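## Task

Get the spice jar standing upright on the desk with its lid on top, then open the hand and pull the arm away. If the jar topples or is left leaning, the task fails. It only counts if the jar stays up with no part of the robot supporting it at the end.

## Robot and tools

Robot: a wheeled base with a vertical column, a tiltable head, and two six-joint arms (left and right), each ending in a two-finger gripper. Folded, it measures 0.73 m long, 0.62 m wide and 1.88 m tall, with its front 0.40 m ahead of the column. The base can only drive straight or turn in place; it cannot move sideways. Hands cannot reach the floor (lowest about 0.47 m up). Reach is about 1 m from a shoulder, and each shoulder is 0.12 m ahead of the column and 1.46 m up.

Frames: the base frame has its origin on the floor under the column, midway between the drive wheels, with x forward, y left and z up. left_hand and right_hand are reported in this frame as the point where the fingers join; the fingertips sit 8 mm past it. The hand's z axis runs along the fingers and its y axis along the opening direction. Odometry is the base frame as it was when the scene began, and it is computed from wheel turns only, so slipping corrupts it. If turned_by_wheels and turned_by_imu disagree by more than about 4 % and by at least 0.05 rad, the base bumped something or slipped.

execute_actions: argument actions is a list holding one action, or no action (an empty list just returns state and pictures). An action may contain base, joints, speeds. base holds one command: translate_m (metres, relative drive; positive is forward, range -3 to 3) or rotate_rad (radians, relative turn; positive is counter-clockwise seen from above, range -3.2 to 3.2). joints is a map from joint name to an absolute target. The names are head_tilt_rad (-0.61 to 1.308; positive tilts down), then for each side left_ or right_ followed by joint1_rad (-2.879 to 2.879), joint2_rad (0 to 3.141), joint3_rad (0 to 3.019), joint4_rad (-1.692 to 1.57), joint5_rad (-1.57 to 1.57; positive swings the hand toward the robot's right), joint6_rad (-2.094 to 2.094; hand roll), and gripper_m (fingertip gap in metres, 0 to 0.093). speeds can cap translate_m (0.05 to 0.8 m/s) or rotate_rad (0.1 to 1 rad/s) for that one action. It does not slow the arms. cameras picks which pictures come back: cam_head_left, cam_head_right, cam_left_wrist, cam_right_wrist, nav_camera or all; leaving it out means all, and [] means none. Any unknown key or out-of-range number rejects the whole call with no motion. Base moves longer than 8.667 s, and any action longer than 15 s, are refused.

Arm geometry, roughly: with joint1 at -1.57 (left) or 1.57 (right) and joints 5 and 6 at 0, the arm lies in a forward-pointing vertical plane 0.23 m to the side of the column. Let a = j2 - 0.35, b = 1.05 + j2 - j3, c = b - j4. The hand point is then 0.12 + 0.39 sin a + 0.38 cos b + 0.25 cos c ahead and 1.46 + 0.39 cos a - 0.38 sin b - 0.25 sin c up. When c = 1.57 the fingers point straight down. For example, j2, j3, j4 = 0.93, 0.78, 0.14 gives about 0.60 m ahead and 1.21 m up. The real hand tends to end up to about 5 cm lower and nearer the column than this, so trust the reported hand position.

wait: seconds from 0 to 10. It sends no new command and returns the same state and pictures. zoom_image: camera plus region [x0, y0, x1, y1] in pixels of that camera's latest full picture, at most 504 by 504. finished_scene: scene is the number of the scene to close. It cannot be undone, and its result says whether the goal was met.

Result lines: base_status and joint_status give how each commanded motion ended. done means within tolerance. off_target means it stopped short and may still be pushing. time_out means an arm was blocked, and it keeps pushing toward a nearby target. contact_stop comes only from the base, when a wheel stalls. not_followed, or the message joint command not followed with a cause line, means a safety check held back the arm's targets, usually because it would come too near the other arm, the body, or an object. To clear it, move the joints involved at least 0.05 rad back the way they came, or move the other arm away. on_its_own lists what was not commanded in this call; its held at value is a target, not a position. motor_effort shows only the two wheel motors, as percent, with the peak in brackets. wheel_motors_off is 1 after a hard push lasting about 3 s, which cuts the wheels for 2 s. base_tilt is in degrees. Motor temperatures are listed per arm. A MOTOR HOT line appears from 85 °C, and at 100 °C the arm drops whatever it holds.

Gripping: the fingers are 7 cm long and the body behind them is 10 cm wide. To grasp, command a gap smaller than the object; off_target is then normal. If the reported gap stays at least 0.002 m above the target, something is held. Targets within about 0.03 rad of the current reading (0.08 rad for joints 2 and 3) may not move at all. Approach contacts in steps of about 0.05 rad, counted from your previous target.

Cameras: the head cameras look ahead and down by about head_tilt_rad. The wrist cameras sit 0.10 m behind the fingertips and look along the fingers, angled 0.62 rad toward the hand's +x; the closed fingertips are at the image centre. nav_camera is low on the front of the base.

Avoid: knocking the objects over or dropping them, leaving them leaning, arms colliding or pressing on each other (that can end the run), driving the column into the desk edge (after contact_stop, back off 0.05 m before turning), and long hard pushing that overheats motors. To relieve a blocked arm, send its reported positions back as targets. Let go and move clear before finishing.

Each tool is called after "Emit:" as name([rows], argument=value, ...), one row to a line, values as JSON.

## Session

Emit:
execute_actions(actions=[])

Scene clock: 0.00 s.
Motor temperatures (°C, as the motors report them): left_arm=[31 39 31 29 28 28] | right_arm=[30 31 31 31 30 29]
base_odometry: x=+0.000 y=+0.000 heading=+0.000 (m, m, rad; odometry frame)
turned_by_wheels: +0.000 (rad since the last result)
turned_by_imu: +0.000 (rad since the last result)
base_tilt: forward=-0.2 right=+0.1 (deg)
base_status: not commanded
joint_positions: head_tilt_rad=+0.879 left_joint1_rad=-1.574 left_joint2_rad=+0.906 left_joint3_rad=+0.394 left_joint4_rad=-0.960 left_joint5_rad=+0.063 left_joint6_rad=+0.047 left_gripper_m=+0.095 right_joint1_rad=+1.592 right_joint2_rad=+0.912 right_joint3_rad=+0.378 right_joint4_rad=-0.909 right_joint5_rad=+0.021 right_joint6_rad=+0.056 right_gripper_m=+0.095
joint_status: not commanded
wheel_motors_off: 0
motor_effort: left_wheel=+1 right_wheel=+1 (%)
left_hand: x=+0.1333 y=+0.2131 z=+1.2574 quat_wxyz=(+0.456, -0.008, -0.889, +0.040) (m; base frame)
right_hand: x=+0.1306 y=-0.2247 z=+1.2503 quat_wxyz=(+0.443, -0.012, -0.896, +0.016) (m; base frame)
pictures: cam_head_left, cam_head_right, cam_left_wrist, cam_right_wrist, nav_camera
Images, in order (width x height): cam_head_left 896x504, cam_head_right 896x504, cam_left_wrist 616x616, cam_right_wrist 616x616, nav_camera 896x504.

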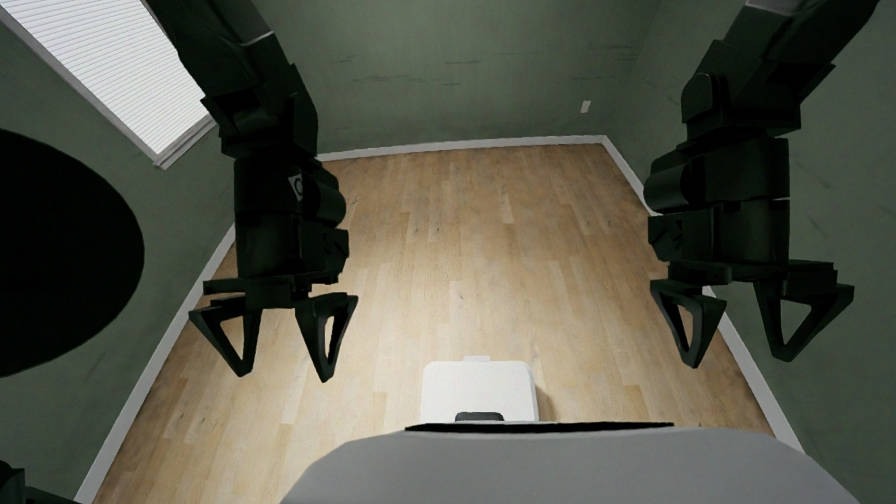

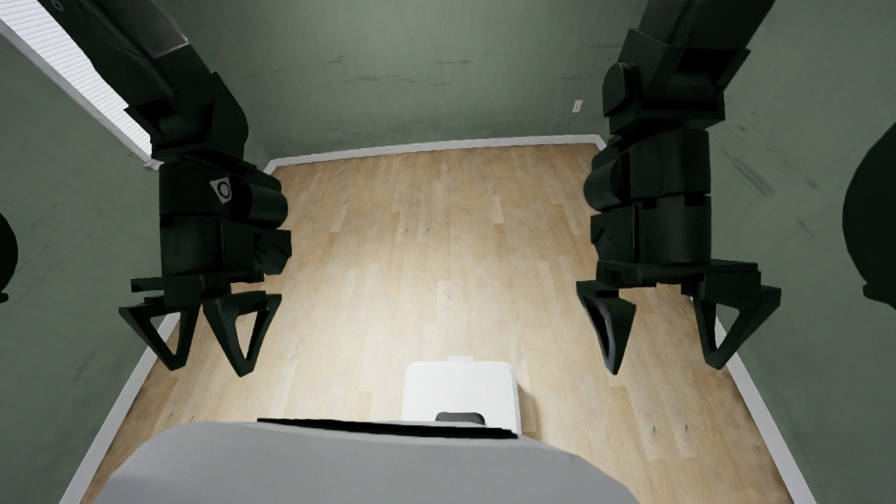

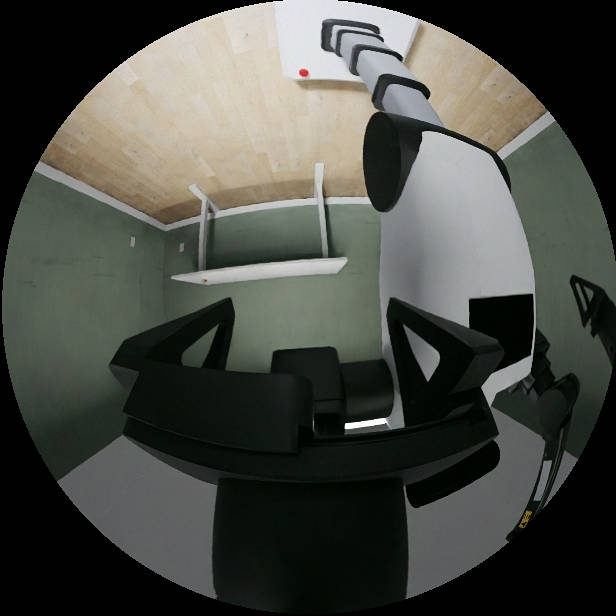

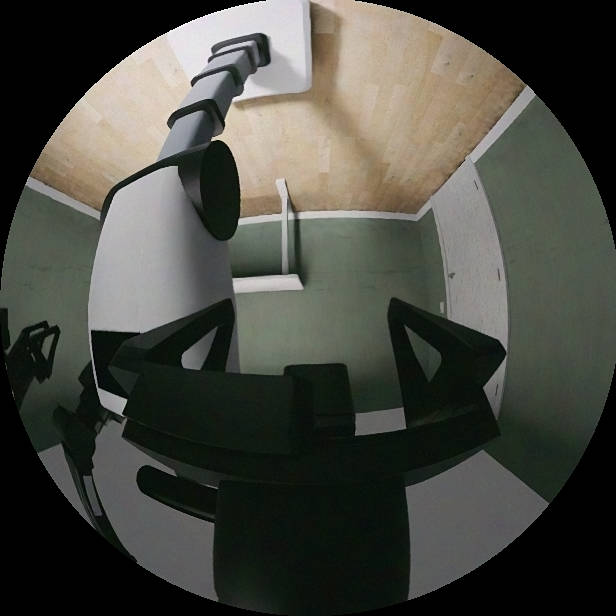

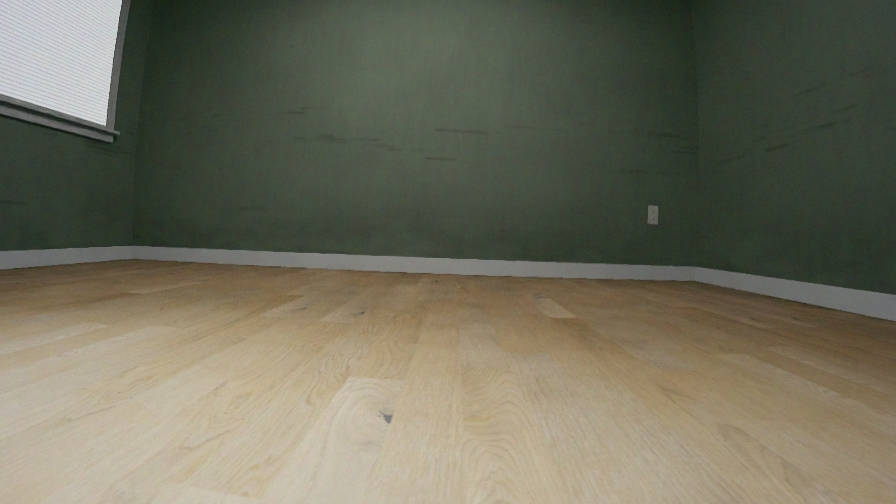

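Emit:
zoom_image(camera="cam_left_wrist", region=[150, 150, 370, 310])

Region (150, 150, 370, 310) of cam_left_wrist's 616x616 image, scaled by 2.291, with more detail than that image has; it fills the top 367 rows of this view, and the rest is white.

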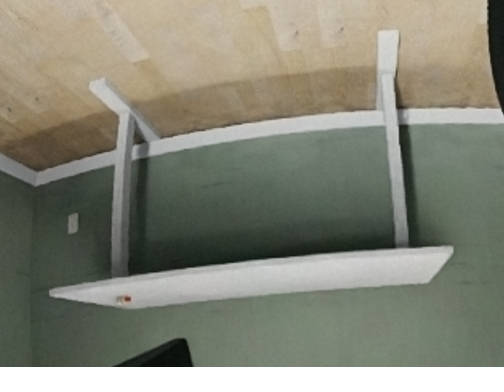

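Emit:
execute_actions([
  {"base": {"rotate_rad": 2.65}, "joints": {"head_tilt_rad": 0.45}},
], cameras=["cam_head_left", "cam_head_right", "nav_camera"])

Scene clock: 33.37 s.
Motor temperatures (°C, as the motors report them): left_arm=[31 39 31 29 28 28] | right_arm=[30 32 31 31 30 29]
base_odometry: x=+0.000 y=+0.000 heading=+2.649 (m, m, rad; odometry frame)
turned_by_wheels: +2.649 (rad since the last result)
turned_by_imu: +2.658 (rad since the last result)
base_tilt: forward=-0.4 right=+0.2 (deg)
base_status: done
joint_positions: head_tilt_rad=+0.469 left_joint1_rad=-1.574 left_joint2_rad=+0.906 left_joint3_rad=+0.394 left_joint4_rad=-0.960 left_joint5_rad=+0.063 left_joint6_rad=+0.047 left_gripper_m=+0.095 right_joint1_rad=+1.592 right_joint2_rad=+0.912 right_joint3_rad=+0.378 right_joint4_rad=-0.909 right_joint5_rad=+0.021 right_joint6_rad=+0.056 right_gripper_m=+0.095
joint_status: all done
wheel_motors_off: 0
motor_effort: left_wheel=-6(40) right_wheel=+6(48) (%)
left_hand: x=+0.1333 y=+0.2131 z=+1.2574 quat_wxyz=(+0.456, -0.008, -0.889, +0.040) (m; base frame)
right_hand: x=+0.1306 y=-0.2247 z=+1.2503 quat_wxyz=(+0.443, -0.012, -0.896, +0.016) (m; base frame)
pictures: cam_head_left, cam_head_right, nav_camera
Images, in order (width x height): cam_head_left 896x504, cam_head_right 896x504, nav_camera 896x504.

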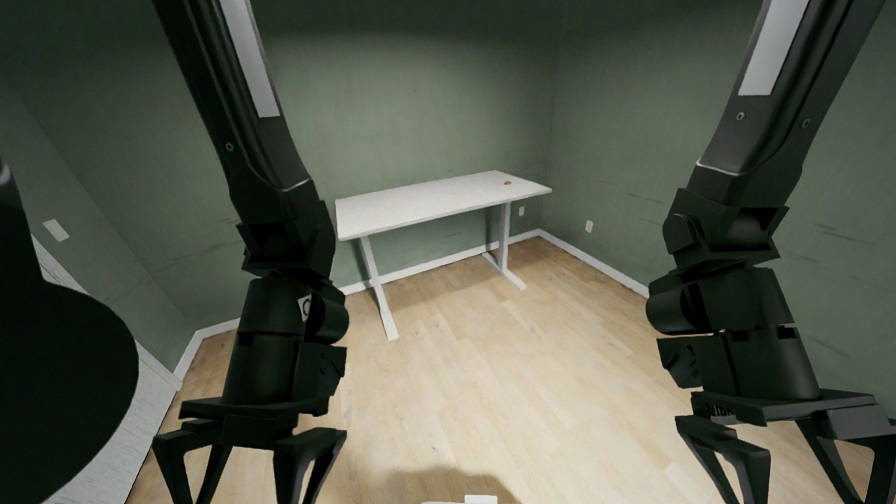

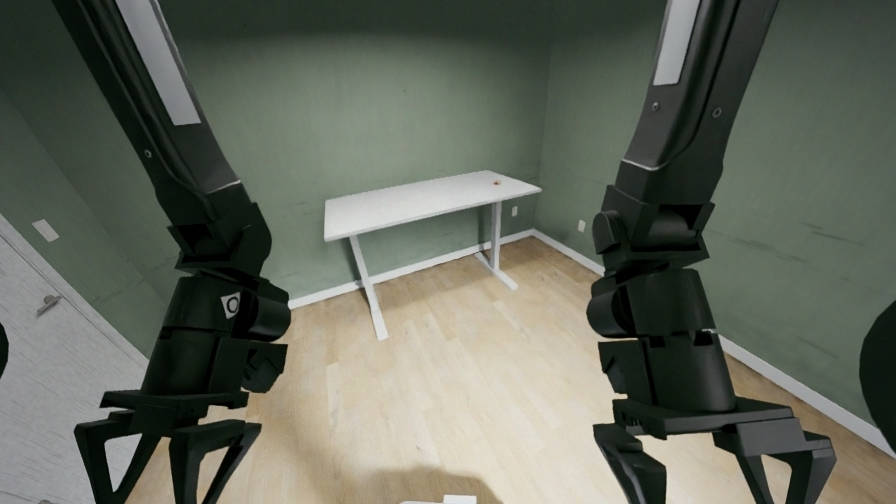

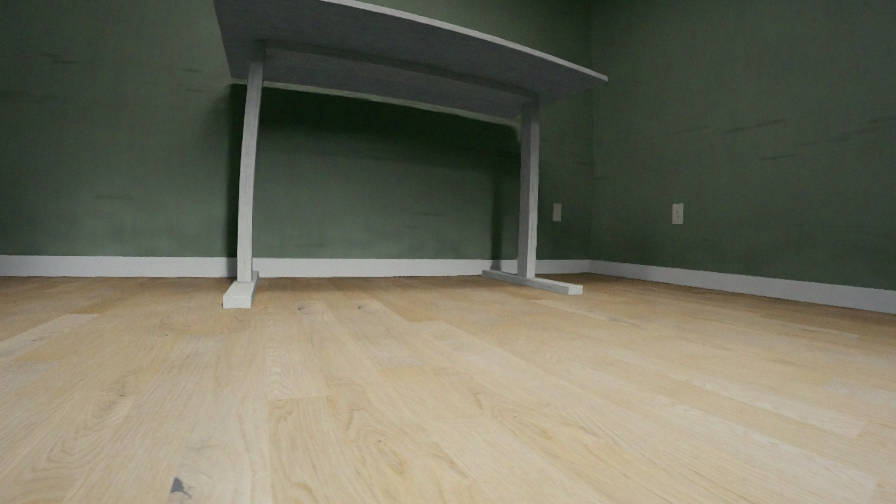

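Emit:
zoom_image(camera="cam_head_left", region=[330, 150, 570, 260])

Emit:
zoom_image(camera="cam_head_left", region=[470, 160, 550, 210])

Emit:
zoom_image(camera="cam_head_right", region=[460, 160, 540, 210])

Region (330, 150, 570, 260) of cam_head_left's 896x504 image, scaled by 2.100, with more detail than that image has; it fills the top 231 rows of this view, and the rest is white.

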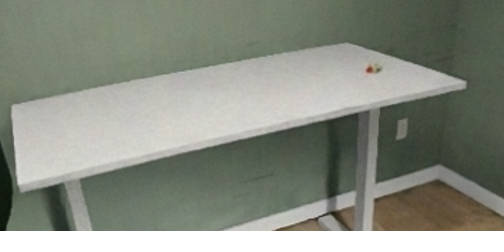

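Region (470, 160, 550, 210) of cam_head_left's 896x504 image, scaled by 6.300, with more detail than that image has; it fills the top 315 rows of this view, and the rest is white.

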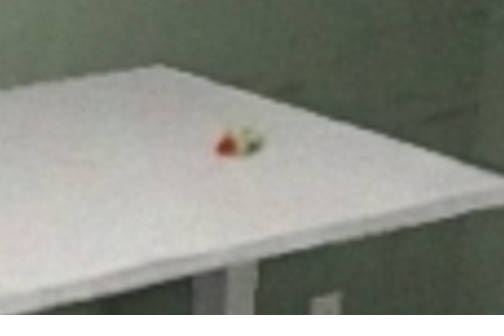

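Region (460, 160, 540, 210) of cam_head_right's 896x504 image, scaled by 6.300, with more detail than that image has; it fills the top 315 rows of this view, and the rest is white.

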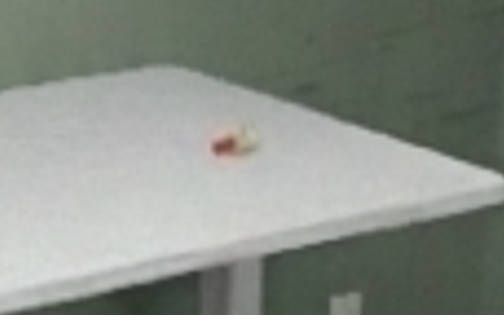

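Emit:
execute_actions([
  {"base": {"rotate_rad": -0.374}, "joints": {"head_tilt_rad": 0.75}},
], cameras=["cam_head_left", "nav_camera"])

Scene clock: 155.17 s.
Motor temperatures (°C, as the motors report them): left_arm=[31 37 30 29 28 28] | right_arm=[30 32 31 31 30 29]
base_odometry: x=+0.000 y=+0.000 heading=+2.276 (m, m, rad; odometry frame)
turned_by_wheels: -0.373 (rad since the last result)
turned_by_imu: -0.374 (rad since the last result)
base_tilt: forward=-0.2 right=+0.2 (deg)
base_status: done
joint_positions: head_tilt_rad=+0.752 left_joint1_rad=-1.574 left_joint2_rad=+0.906 left_joint3_rad=+0.394 left_joint4_rad=-0.960 left_joint5_rad=+0.063 left_joint6_rad=+0.047 left_gripper_m=+0.095 right_joint1_rad=+1.592 right_joint2_rad=+0.912 right_joint3_rad=+0.378 right_joint4_rad=-0.909 right_joint5_rad=+0.021 right_joint6_rad=+0.056 right_gripper_m=+0.095
joint_status: all done
wheel_motors_off: 0
motor_effort: left_wheel=+4(20) right_wheel=-5(24) (%)
left_hand: x=+0.1333 y=+0.2131 z=+1.2574 quat_wxyz=(+0.456, -0.008, -0.889, +0.040) (m; base frame)
right_hand: x=+0.1306 y=-0.2247 z=+1.2503 quat_wxyz=(+0.443, -0.012, -0.896, +0.016) (m; base frame)
pictures: cam_head_left, nav_camera
Images, in order (width x height): cam_head_left 896x504, nav_camera 896x504.

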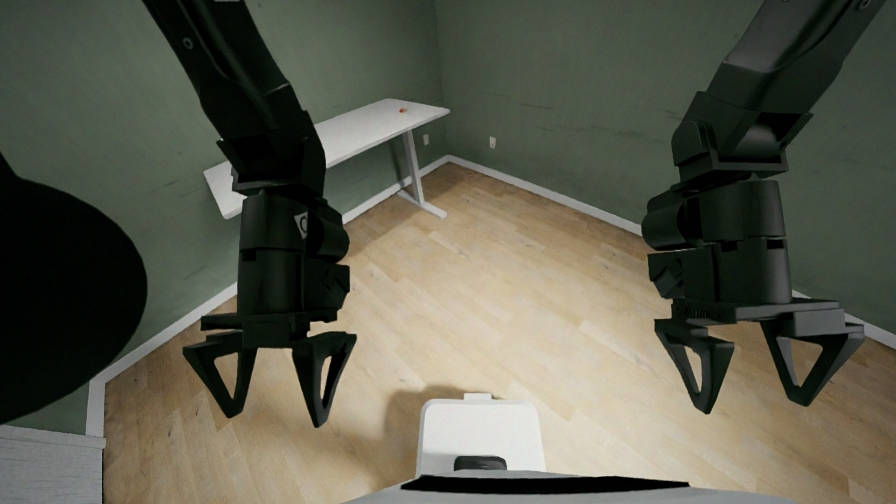

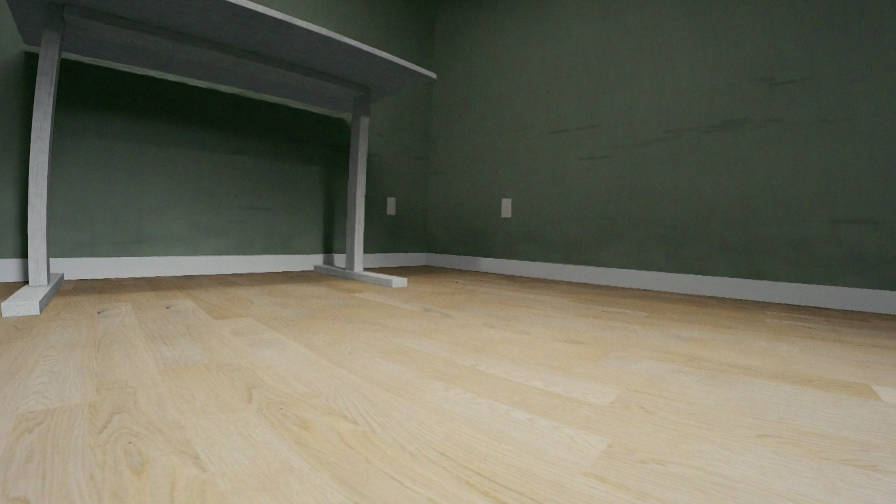

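Emit:
execute_actions(actions=[])

Scene clock: 189.87 s.
Motor temperatures (°C, as the motors report them): left_arm=[31 37 30 29 28 28] | right_arm=[30 32 31 31 30 29]
base_odometry: x=+0.000 y=+0.000 heading=+2.276 (m, m, rad; odometry frame)
turned_by_wheels: +0.000 (rad since the last result)
turned_by_imu: +0.001 (rad since the last result)
base_tilt: forward=-0.3 right=+0.2 (deg)
base_status: done
joint_positions: head_tilt_rad=+0.752 left_joint1_rad=-1.574 left_joint2_rad=+0.906 left_joint3_rad=+0.394 left_joint4_rad=-0.960 left_joint5_rad=+0.063 left_joint6_rad=+0.047 left_gripper_m=+0.095 right_joint1_rad=+1.592 right_joint2_rad=+0.912 right_joint3_rad=+0.378 right_joint4_rad=-0.909 right_joint5_rad=+0.021 right_joint6_rad=+0.056 right_gripper_m=+0.095
joint_status: all done
wheel_motors_off: 0
motor_effort: left_wheel=+4(20) right_wheel=-5(24) (%)
left_hand: x=+0.1333 y=+0.2131 z=+1.2574 quat_wxyz=(+0.456, -0.008, -0.889, +0.040) (m; base frame)
right_hand: x=+0.1306 y=-0.2247 z=+1.2503 quat_wxyz=(+0.443, -0.012, -0.896, +0.016) (m; base frame)
pictures: cam_head_left, cam_head_right, cam_left_wrist, cam_right_wrist, nav_camera
Images, in order (width x height): cam_head_left 896x504, cam_head_right 896x504, cam_left_wrist 616x616, cam_right_wrist 616x616, nav_camera 896x504.

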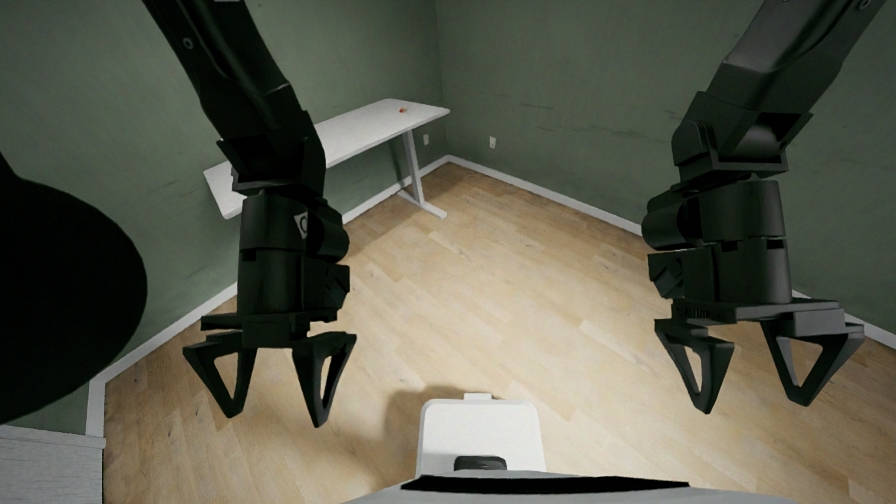

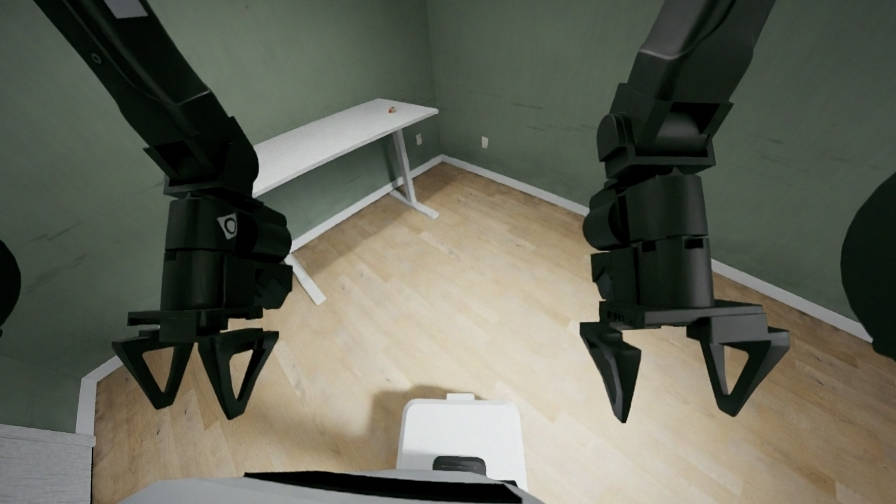

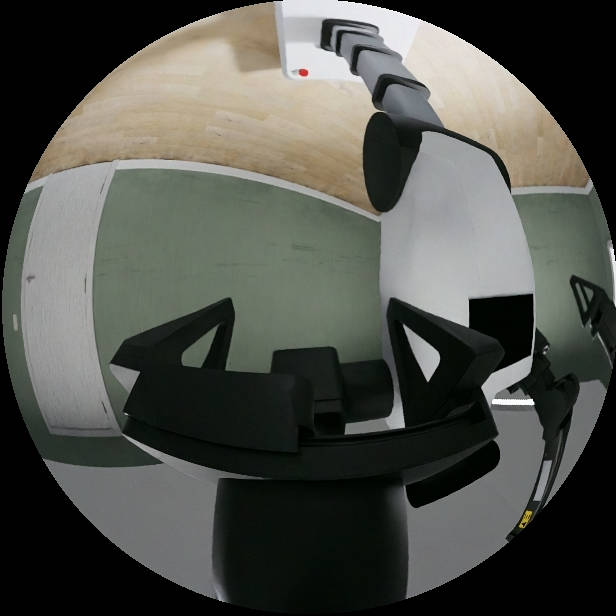

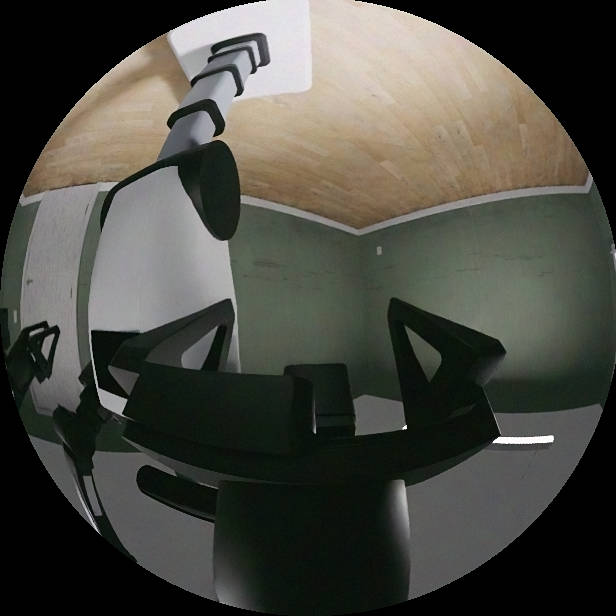

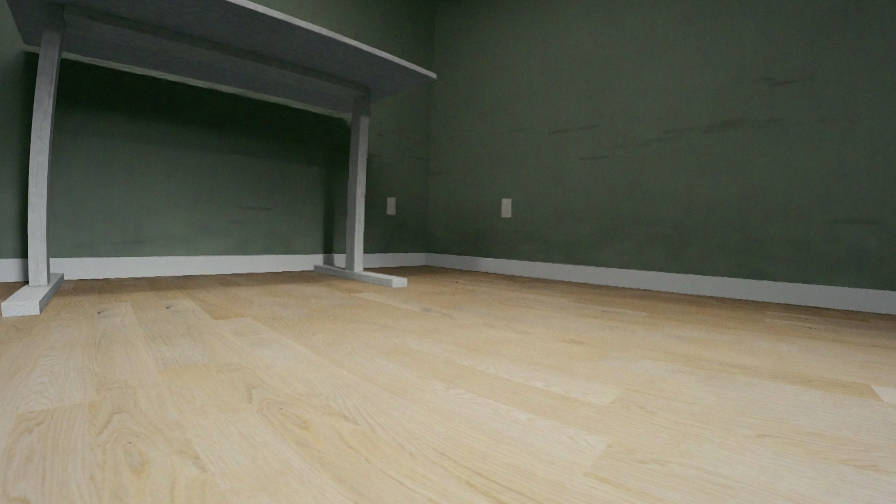

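Emit:
execute_actions([
  {"base": {"translate_m": 1.40}, "joints": {"right_joint1_rad": 1.57, "right_joint2_rad": 1.42, "right_joint3_rad": 1.80, "right_joint4_rad": -0.885, "right_joint5_rad": 0.0, "right_joint6_rad": -1.45, "right_gripper_m": 0.093}},
], cameras=["cam_head_right", "nav_camera"])

Emit:
execute_actions([
  {"base": {"rotate_rad": 0.864}},
], cameras=["cam_head_left", "cam_head_right", "cam_right_wrist", "nav_camera"])

Scene clock: 248.73 s.
Motor temperatures (°C, as the motors report them): left_arm=[31 36 30 29 28 28] | right_arm=[30 33 32 31 30 29]
base_odometry: x=-0.908 y=+1.066 heading=+2.277 (m, m, rad; odometry frame)
turned_by_wheels: +0.001 (rad since the last result)
turned_by_imu: +0.006 (rad since the last result)
base_tilt: forward=-0.3 right=+0.4 (deg)
base_status: done
joint_positions: head_tilt_rad=+0.753 left_joint1_rad=-1.574 left_joint2_rad=+0.906 left_joint3_rad=+0.395 left_joint4_rad=-0.960 left_joint5_rad=+0.063 left_joint6_rad=+0.047 left_gripper_m=+0.095 right_joint1_rad=+1.574 right_joint2_rad=+1.407 right_joint3_rad=+1.770 right_joint4_rad=-0.889 right_joint5_rad=+0.003 right_joint6_rad=-1.443 right_gripper_m=+0.093
joint_status: all done
wheel_motors_off: 0
motor_effort: left_wheel=+2(57) right_wheel=-2(49) (%)
left_hand: x=+0.1339 y=+0.2131 z=+1.2572 quat_wxyz=(+0.455, -0.008, -0.890, +0.040) (m; base frame)
right_hand: x=+0.7554 y=-0.2240 z=+1.1570 quat_wxyz=(+0.001, +0.661, -0.750, +0.000) (m; base frame)
pictures: cam_head_right, nav_camera
Images, in order (width x height): cam_head_right 896x504, nav_camera 896x504.

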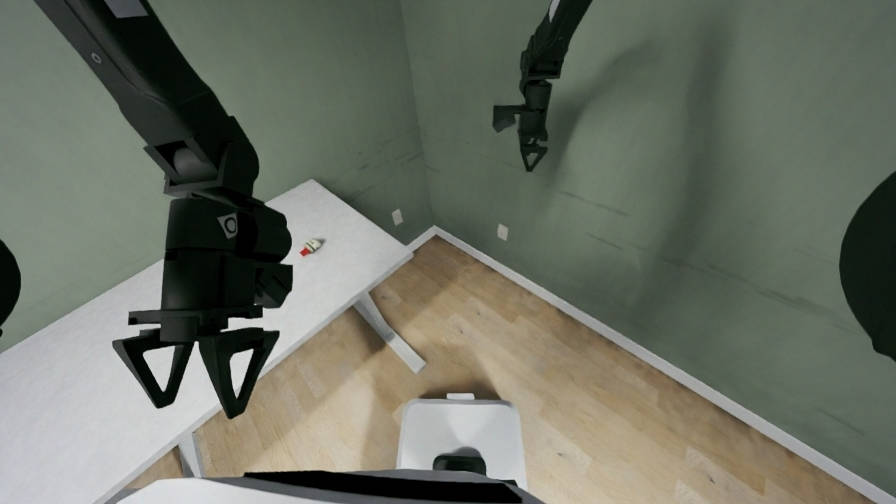

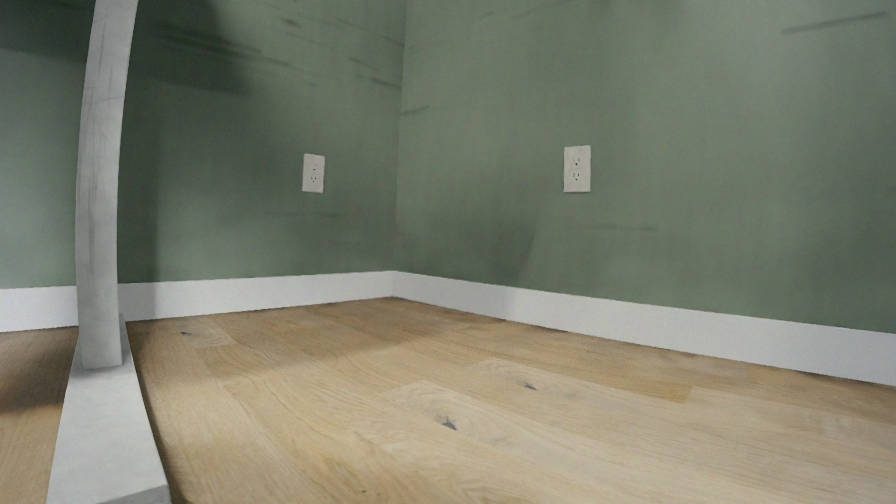

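Scene clock: 251.27 s.
Motor temperatures (°C, as the motors report them): left_arm=[31 36 30 29 28 28] | right_arm=[30 34 33 31 30 29]
base_odometry: x=-0.908 y=+1.066 heading=+3.140 (m, m, rad; odometry frame)
turned_by_wheels: +0.863 (rad since the last result)
turned_by_imu: +0.864 (rad since the last result)
base_tilt: forward=-0.4 right=+0.3 (deg)
base_status: done
joint_positions: head_tilt_rad=+0.753 left_joint1_rad=-1.574 left_joint2_rad=+0.906 left_joint3_rad=+0.395 left_joint4_rad=-0.960 left_joint5_rad=+0.063 left_joint6_rad=+0.047 left_gripper_m=+0.095 right_joint1_rad=+1.573 right_joint2_rad=+1.407 right_joint3_rad=+1.770 right_joint4_rad=-0.889 right_joint5_rad=+0.002 right_joint6_rad=-1.443 right_gripper_m=+0.093
joint_status: not commanded
wheel_motors_off: 0
motor_effort: left_wheel=-4(48) right_wheel=+6(41) (%)
left_hand: x=+0.1339 y=+0.2131 z=+1.2572 quat_wxyz=(+0.455, -0.008, -0.890, +0.040) (m; base frame)
right_hand: x=+0.7554 y=-0.2247 z=+1.1570 quat_wxyz=(+0.001, +0.661, -0.751, +0.000) (m; base frame)
pictures: cam_head_left, cam_head_right, cam_right_wrist, nav_camera
Images, in order (width x height): cam_head_left 896x504, cam_head_right 896x504, cam_right_wrist 616x616, nav_camera 896x504.

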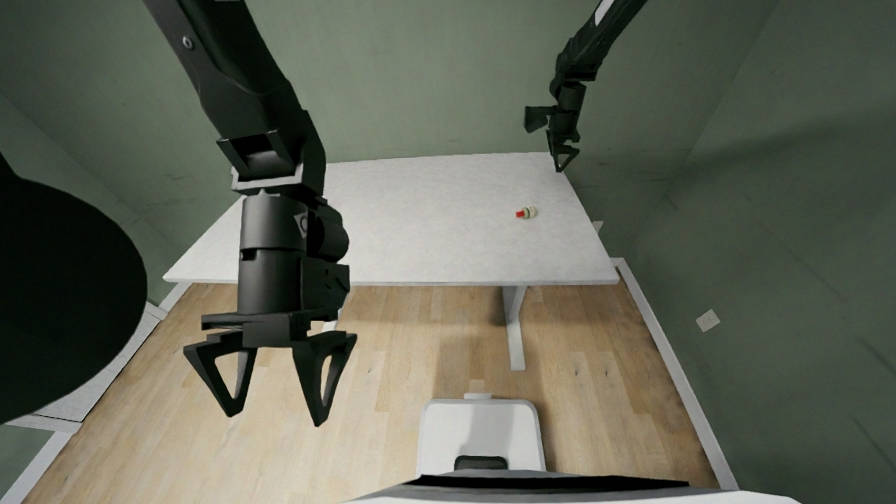

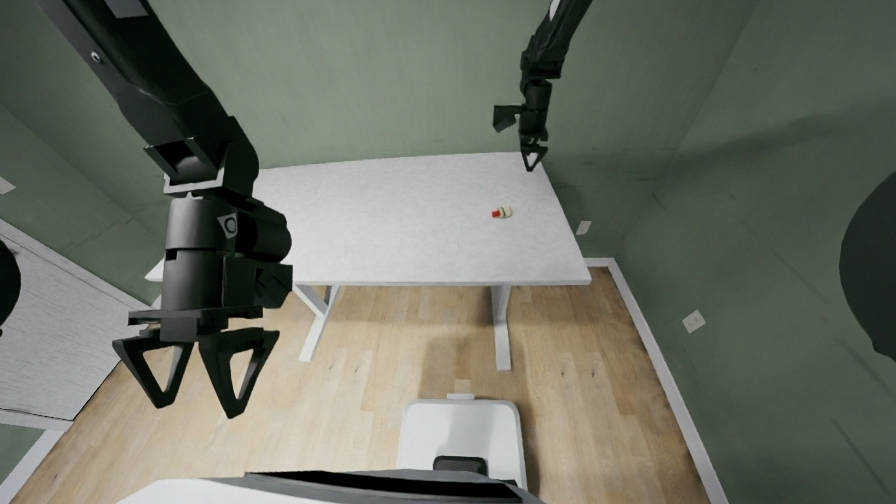

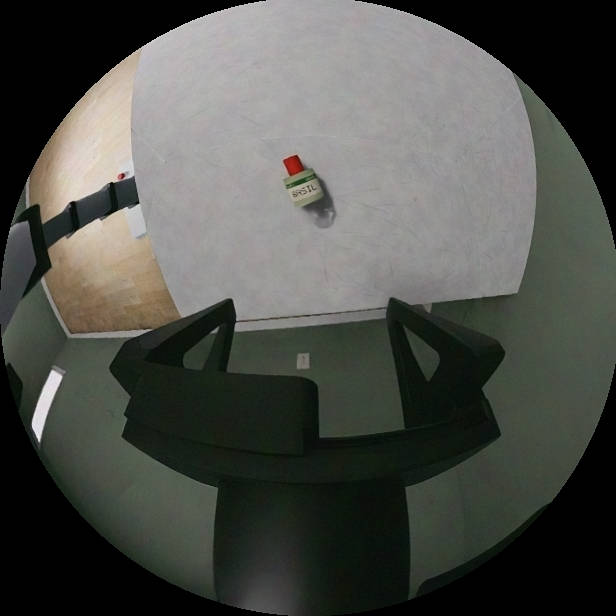

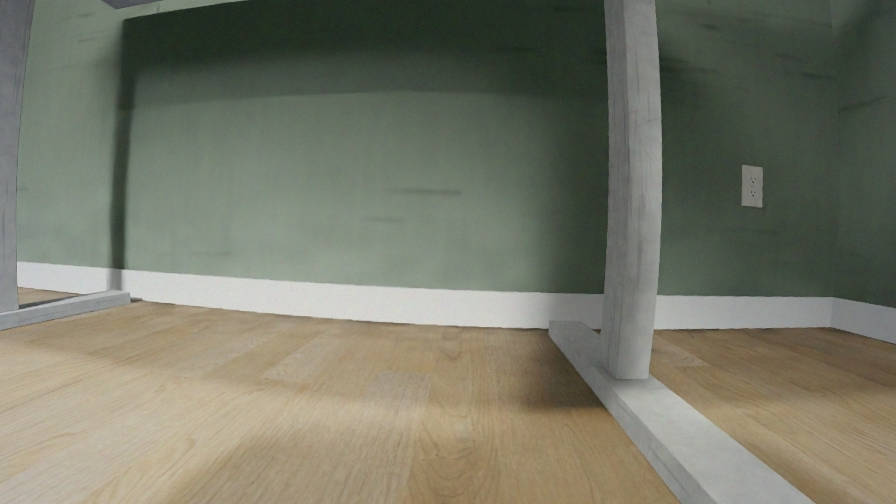

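Emit:
zoom_image(camera="cam_right_wrist", region=[240, 130, 370, 240])

Emit:
zoom_image(camera="cam_head_left", region=[470, 140, 640, 300])

Region (240, 130, 370, 240) of cam_right_wrist's 616x616 image, scaled by 3.877, with more detail than that image has; it fills the top 426 rows of this view, and the rest is white.

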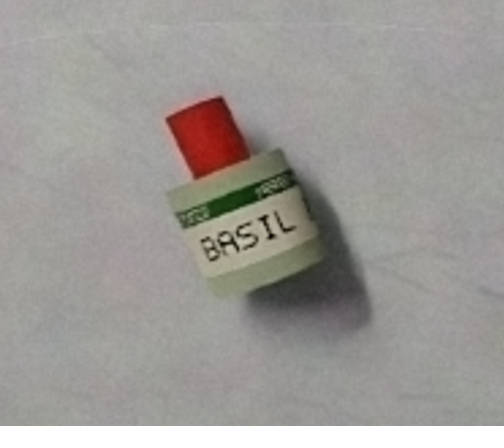

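Region (470, 140, 640, 300) of cam_head_left's 896x504 image, scaled by 2.965, with more detail than that image has; it fills the top 474 rows of this view, and the rest is white.

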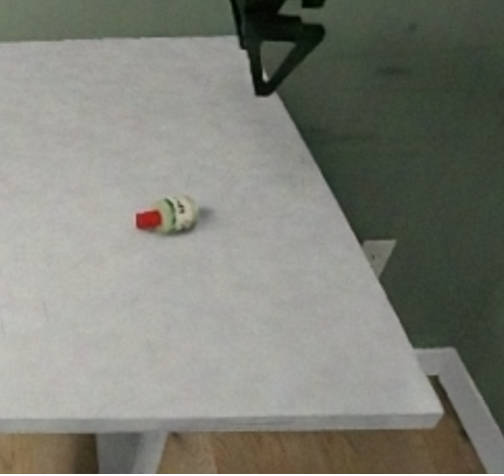

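Emit:
execute_actions([
  {"base": {"rotate_rad": 0.205}, "joints": {"right_joint2_rad": 1.55, "right_joint3_rad": 1.68, "right_joint4_rad": -0.63, "right_joint5_rad": 0.45, "right_joint6_rad": -1.62}},
], cameras=["cam_head_right", "cam_right_wrist"])

Scene clock: 372.77 s.
Motor temperatures (°C, as the motors report them): left_arm=[31 35 29 29 28 28] | right_arm=[30 41 39 31 30 29]
base_odometry: x=-0.908 y=+1.066 heading=-2.939 (m, m, rad; odometry frame)
turned_by_wheels: +0.204 (rad since the last result)
turned_by_imu: +0.206 (rad since the last result)
base_tilt: forward=-0.3 right=+0.2 (deg)
base_status: done
joint_positions: head_tilt_rad=+0.753 left_joint1_rad=-1.574 left_joint2_rad=+0.906 left_joint3_rad=+0.395 left_joint4_rad=-0.960 left_joint5_rad=+0.063 left_joint6_rad=+0.047 left_gripper_m=+0.095 right_joint1_rad=+1.575 right_joint2_rad=+1.554 right_joint3_rad=+1.669 right_joint4_rad=-0.638 right_joint5_rad=+0.447 right_joint6_rad=-1.613 right_gripper_m=+0.093
joint_status: all done
wheel_motors_off: 0
motor_effort: left_wheel=-5(24) right_wheel=+6(28) (%)
left_hand: x=+0.1339 y=+0.2131 z=+1.2572 quat_wxyz=(+0.455, -0.008, -0.890, +0.040) (m; base frame)
right_hand: x=+0.7114 y=-0.2969 z=+1.0567 quat_wxyz=(+0.158, +0.705, -0.674, +0.152) (m; base frame)
pictures: cam_head_right, cam_right_wrist
Images, in order (width x height): cam_head_right 896x504, cam_right_wrist 616x616.

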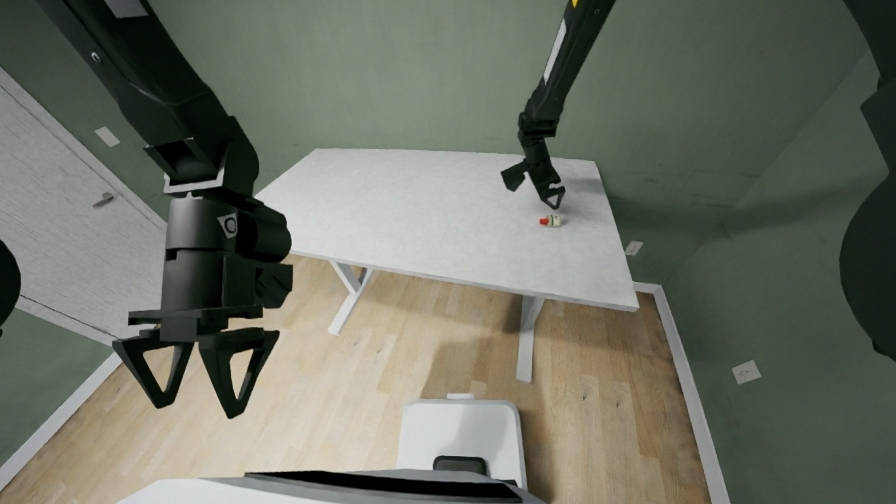

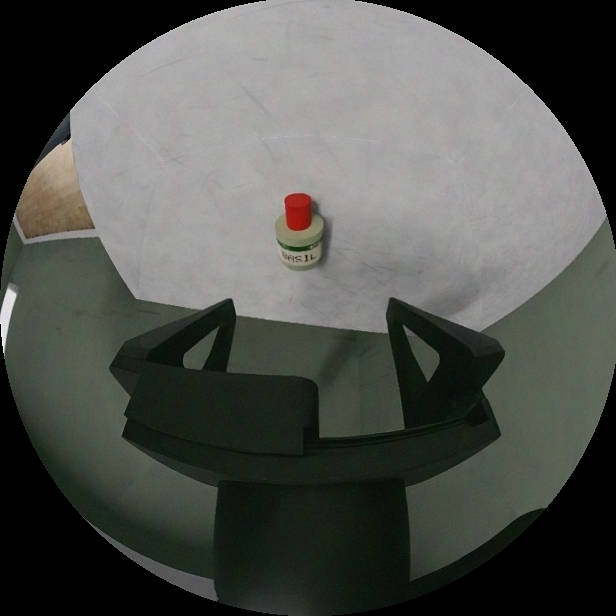

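Emit:
zoom_image(camera="cam_right_wrist", region=[240, 180, 370, 310])

Region (240, 180, 370, 310) of cam_right_wrist's 616x616 image, scaled by 3.877, with more detail than that image has.

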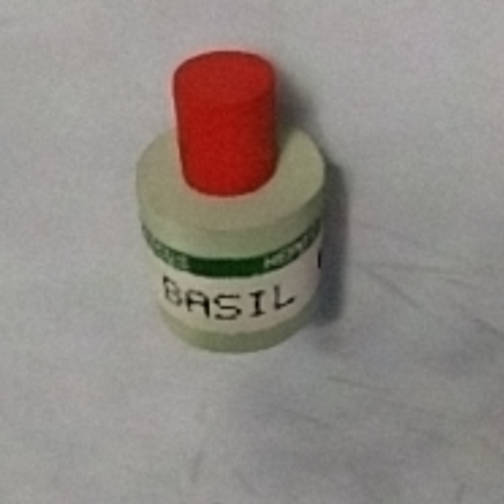

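Emit:
execute_actions([
  {"base": {"rotate_rad": -0.02}, "joints": {"right_joint2_rad": 1.65, "right_joint3_rad": 1.75, "right_joint4_rad": -0.585}},
], cameras=["cam_head_right", "cam_right_wrist"])

Scene clock: 458.67 s.
Motor temperatures (°C, as the motors report them): left_arm=[31 34 29 29 28 28] | right_arm=[30 44 37 31 31 29]
base_odometry: x=-0.908 y=+1.066 heading=-2.959 (m, m, rad; odometry frame)
turned_by_wheels: -0.020 (rad since the last result)
turned_by_imu: -0.019 (rad since the last result)
base_tilt: forward=-0.3 right=+0.1 (deg)
base_status: done
joint_positions: head_tilt_rad=+0.753 left_joint1_rad=-1.574 left_joint2_rad=+0.906 left_joint3_rad=+0.395 left_joint4_rad=-0.960 left_joint5_rad=+0.063 left_joint6_rad=+0.047 left_gripper_m=+0.095 right_joint1_rad=+1.566 right_joint2_rad=+1.653 right_joint3_rad=+1.729 right_joint4_rad=-0.590 right_joint5_rad=+0.447 right_joint6_rad=-1.613 right_gripper_m=+0.093
joint_status: all done
wheel_motors_off: 0
motor_effort: left_wheel=+0(8) right_wheel=-1(10) (%)
left_hand: x=+0.1339 y=+0.2131 z=+1.2572 quat_wxyz=(+0.455, -0.008, -0.890, +0.040) (m; base frame)
right_hand: x=+0.7130 y=-0.3033 z=+1.0124 quat_wxyz=(+0.158, +0.702, -0.676, +0.158) (m; base frame)
pictures: cam_head_right, cam_right_wrist
Images, in order (width x height): cam_head_right 896x504, cam_right_wrist 616x616.

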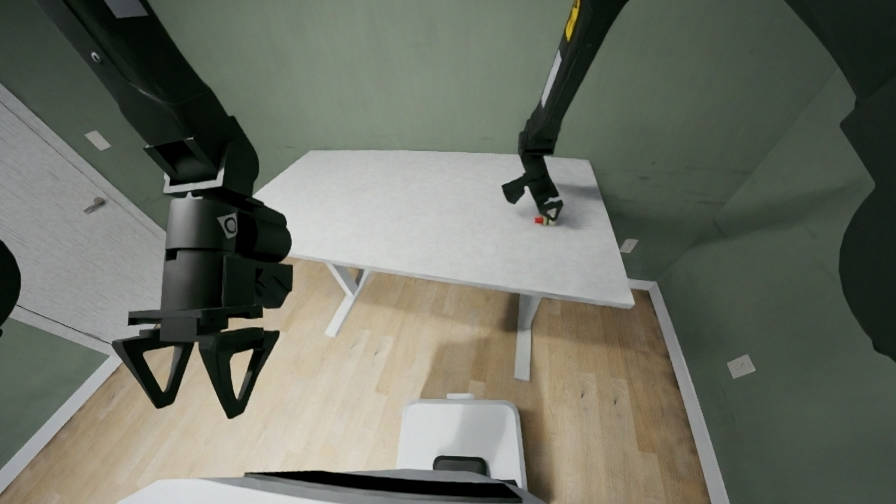

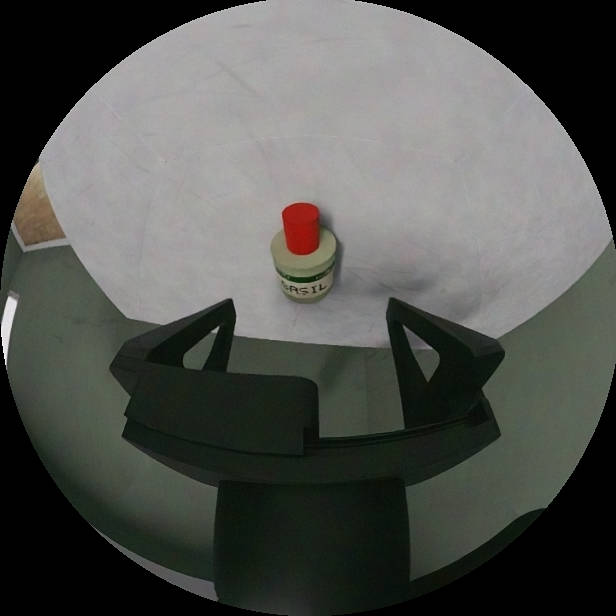

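Emit:
zoom_image(camera="cam_right_wrist", region=[220, 190, 400, 330])

Region (220, 190, 400, 330) of cam_right_wrist's 616x616 image, scaled by 2.800, with more detail than that image has.

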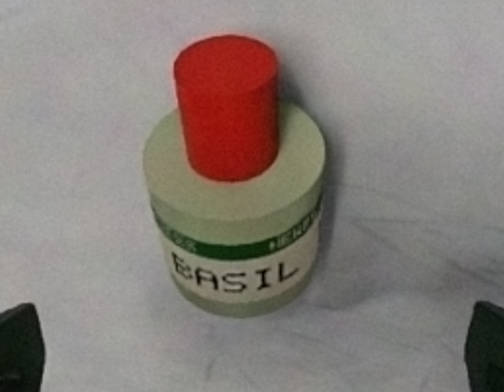

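Emit:
execute_actions([
  {"base": {"rotate_rad": 0.016}, "joints": {"right_joint2_rad": 1.72, "right_joint3_rad": 1.80, "right_joint4_rad": -0.57}},
], cameras=["cam_head_right", "cam_right_wrist"])

Scene clock: 502.23 s.
Motor temperatures (°C, as the motors report them): left_arm=[31 34 29 29 28 28] | right_arm=[30 45 37 31 31 29]
base_odometry: x=-0.908 y=+1.066 heading=-2.944 (m, m, rad; odometry frame)
turned_by_wheels: +0.015 (rad since the last result)
turned_by_imu: +0.017 (rad since the last result)
base_tilt: forward=-0.2 right=+0.1 (deg)
base_status: done
joint_positions: head_tilt_rad=+0.753 left_joint1_rad=-1.574 left_joint2_rad=+0.906 left_joint3_rad=+0.395 left_joint4_rad=-0.960 left_joint5_rad=+0.063 left_joint6_rad=+0.047 left_gripper_m=+0.095 right_joint1_rad=+1.573 right_joint2_rad=+1.712 right_joint3_rad=+1.778 right_joint4_rad=-0.575 right_joint5_rad=+0.448 right_joint6_rad=-1.613 right_gripper_m=+0.093
joint_status: all done
wheel_motors_off: 0
motor_effort: left_wheel=-4(10) right_wheel=+4(15) (%)
left_hand: x=+0.1339 y=+0.2131 z=+1.2572 quat_wxyz=(+0.455, -0.008, -0.890, +0.040) (m; base frame)
right_hand: x=+0.7164 y=-0.2980 z=+0.9879 quat_wxyz=(+0.154, +0.703, -0.676, +0.158) (m; base frame)
pictures: cam_head_right, cam_right_wrist
Images, in order (width x height): cam_head_right 896x504, cam_right_wrist 616x616.

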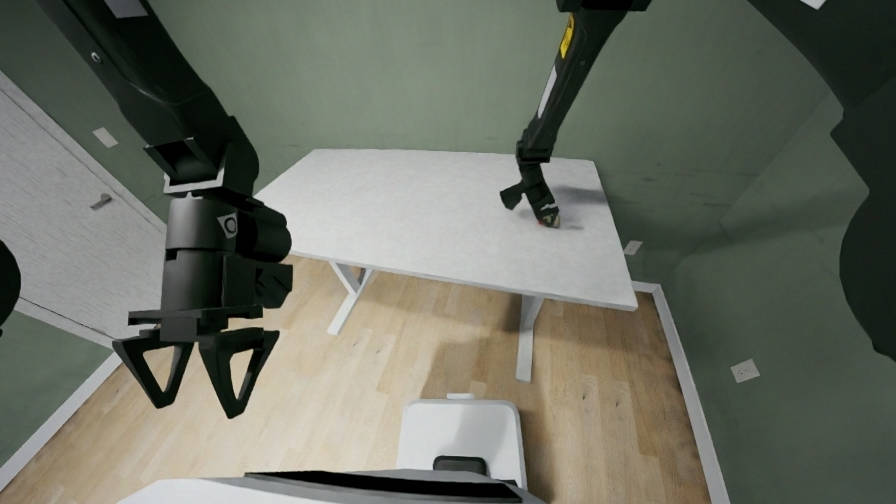

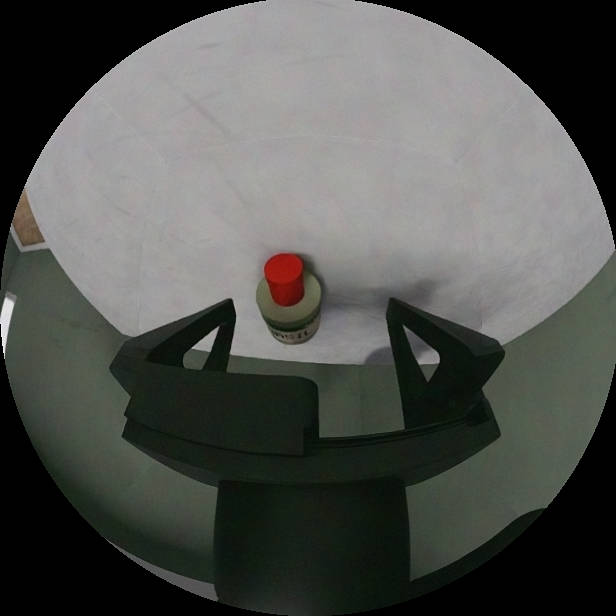

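Emit:
zoom_image(camera="cam_right_wrist", region=[210, 230, 410, 380])

Region (210, 230, 410, 380) of cam_right_wrist's 616x616 image, scaled by 2.520, with more detail than that image has; it fills the top 378 rows of this view, and the rest is white.

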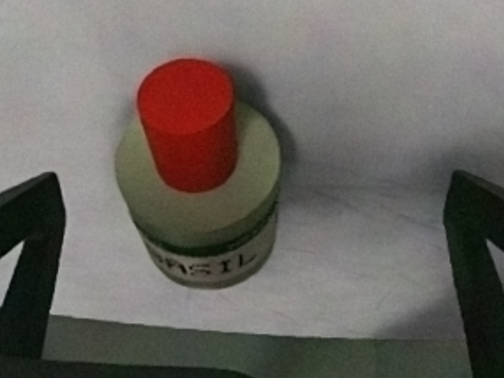

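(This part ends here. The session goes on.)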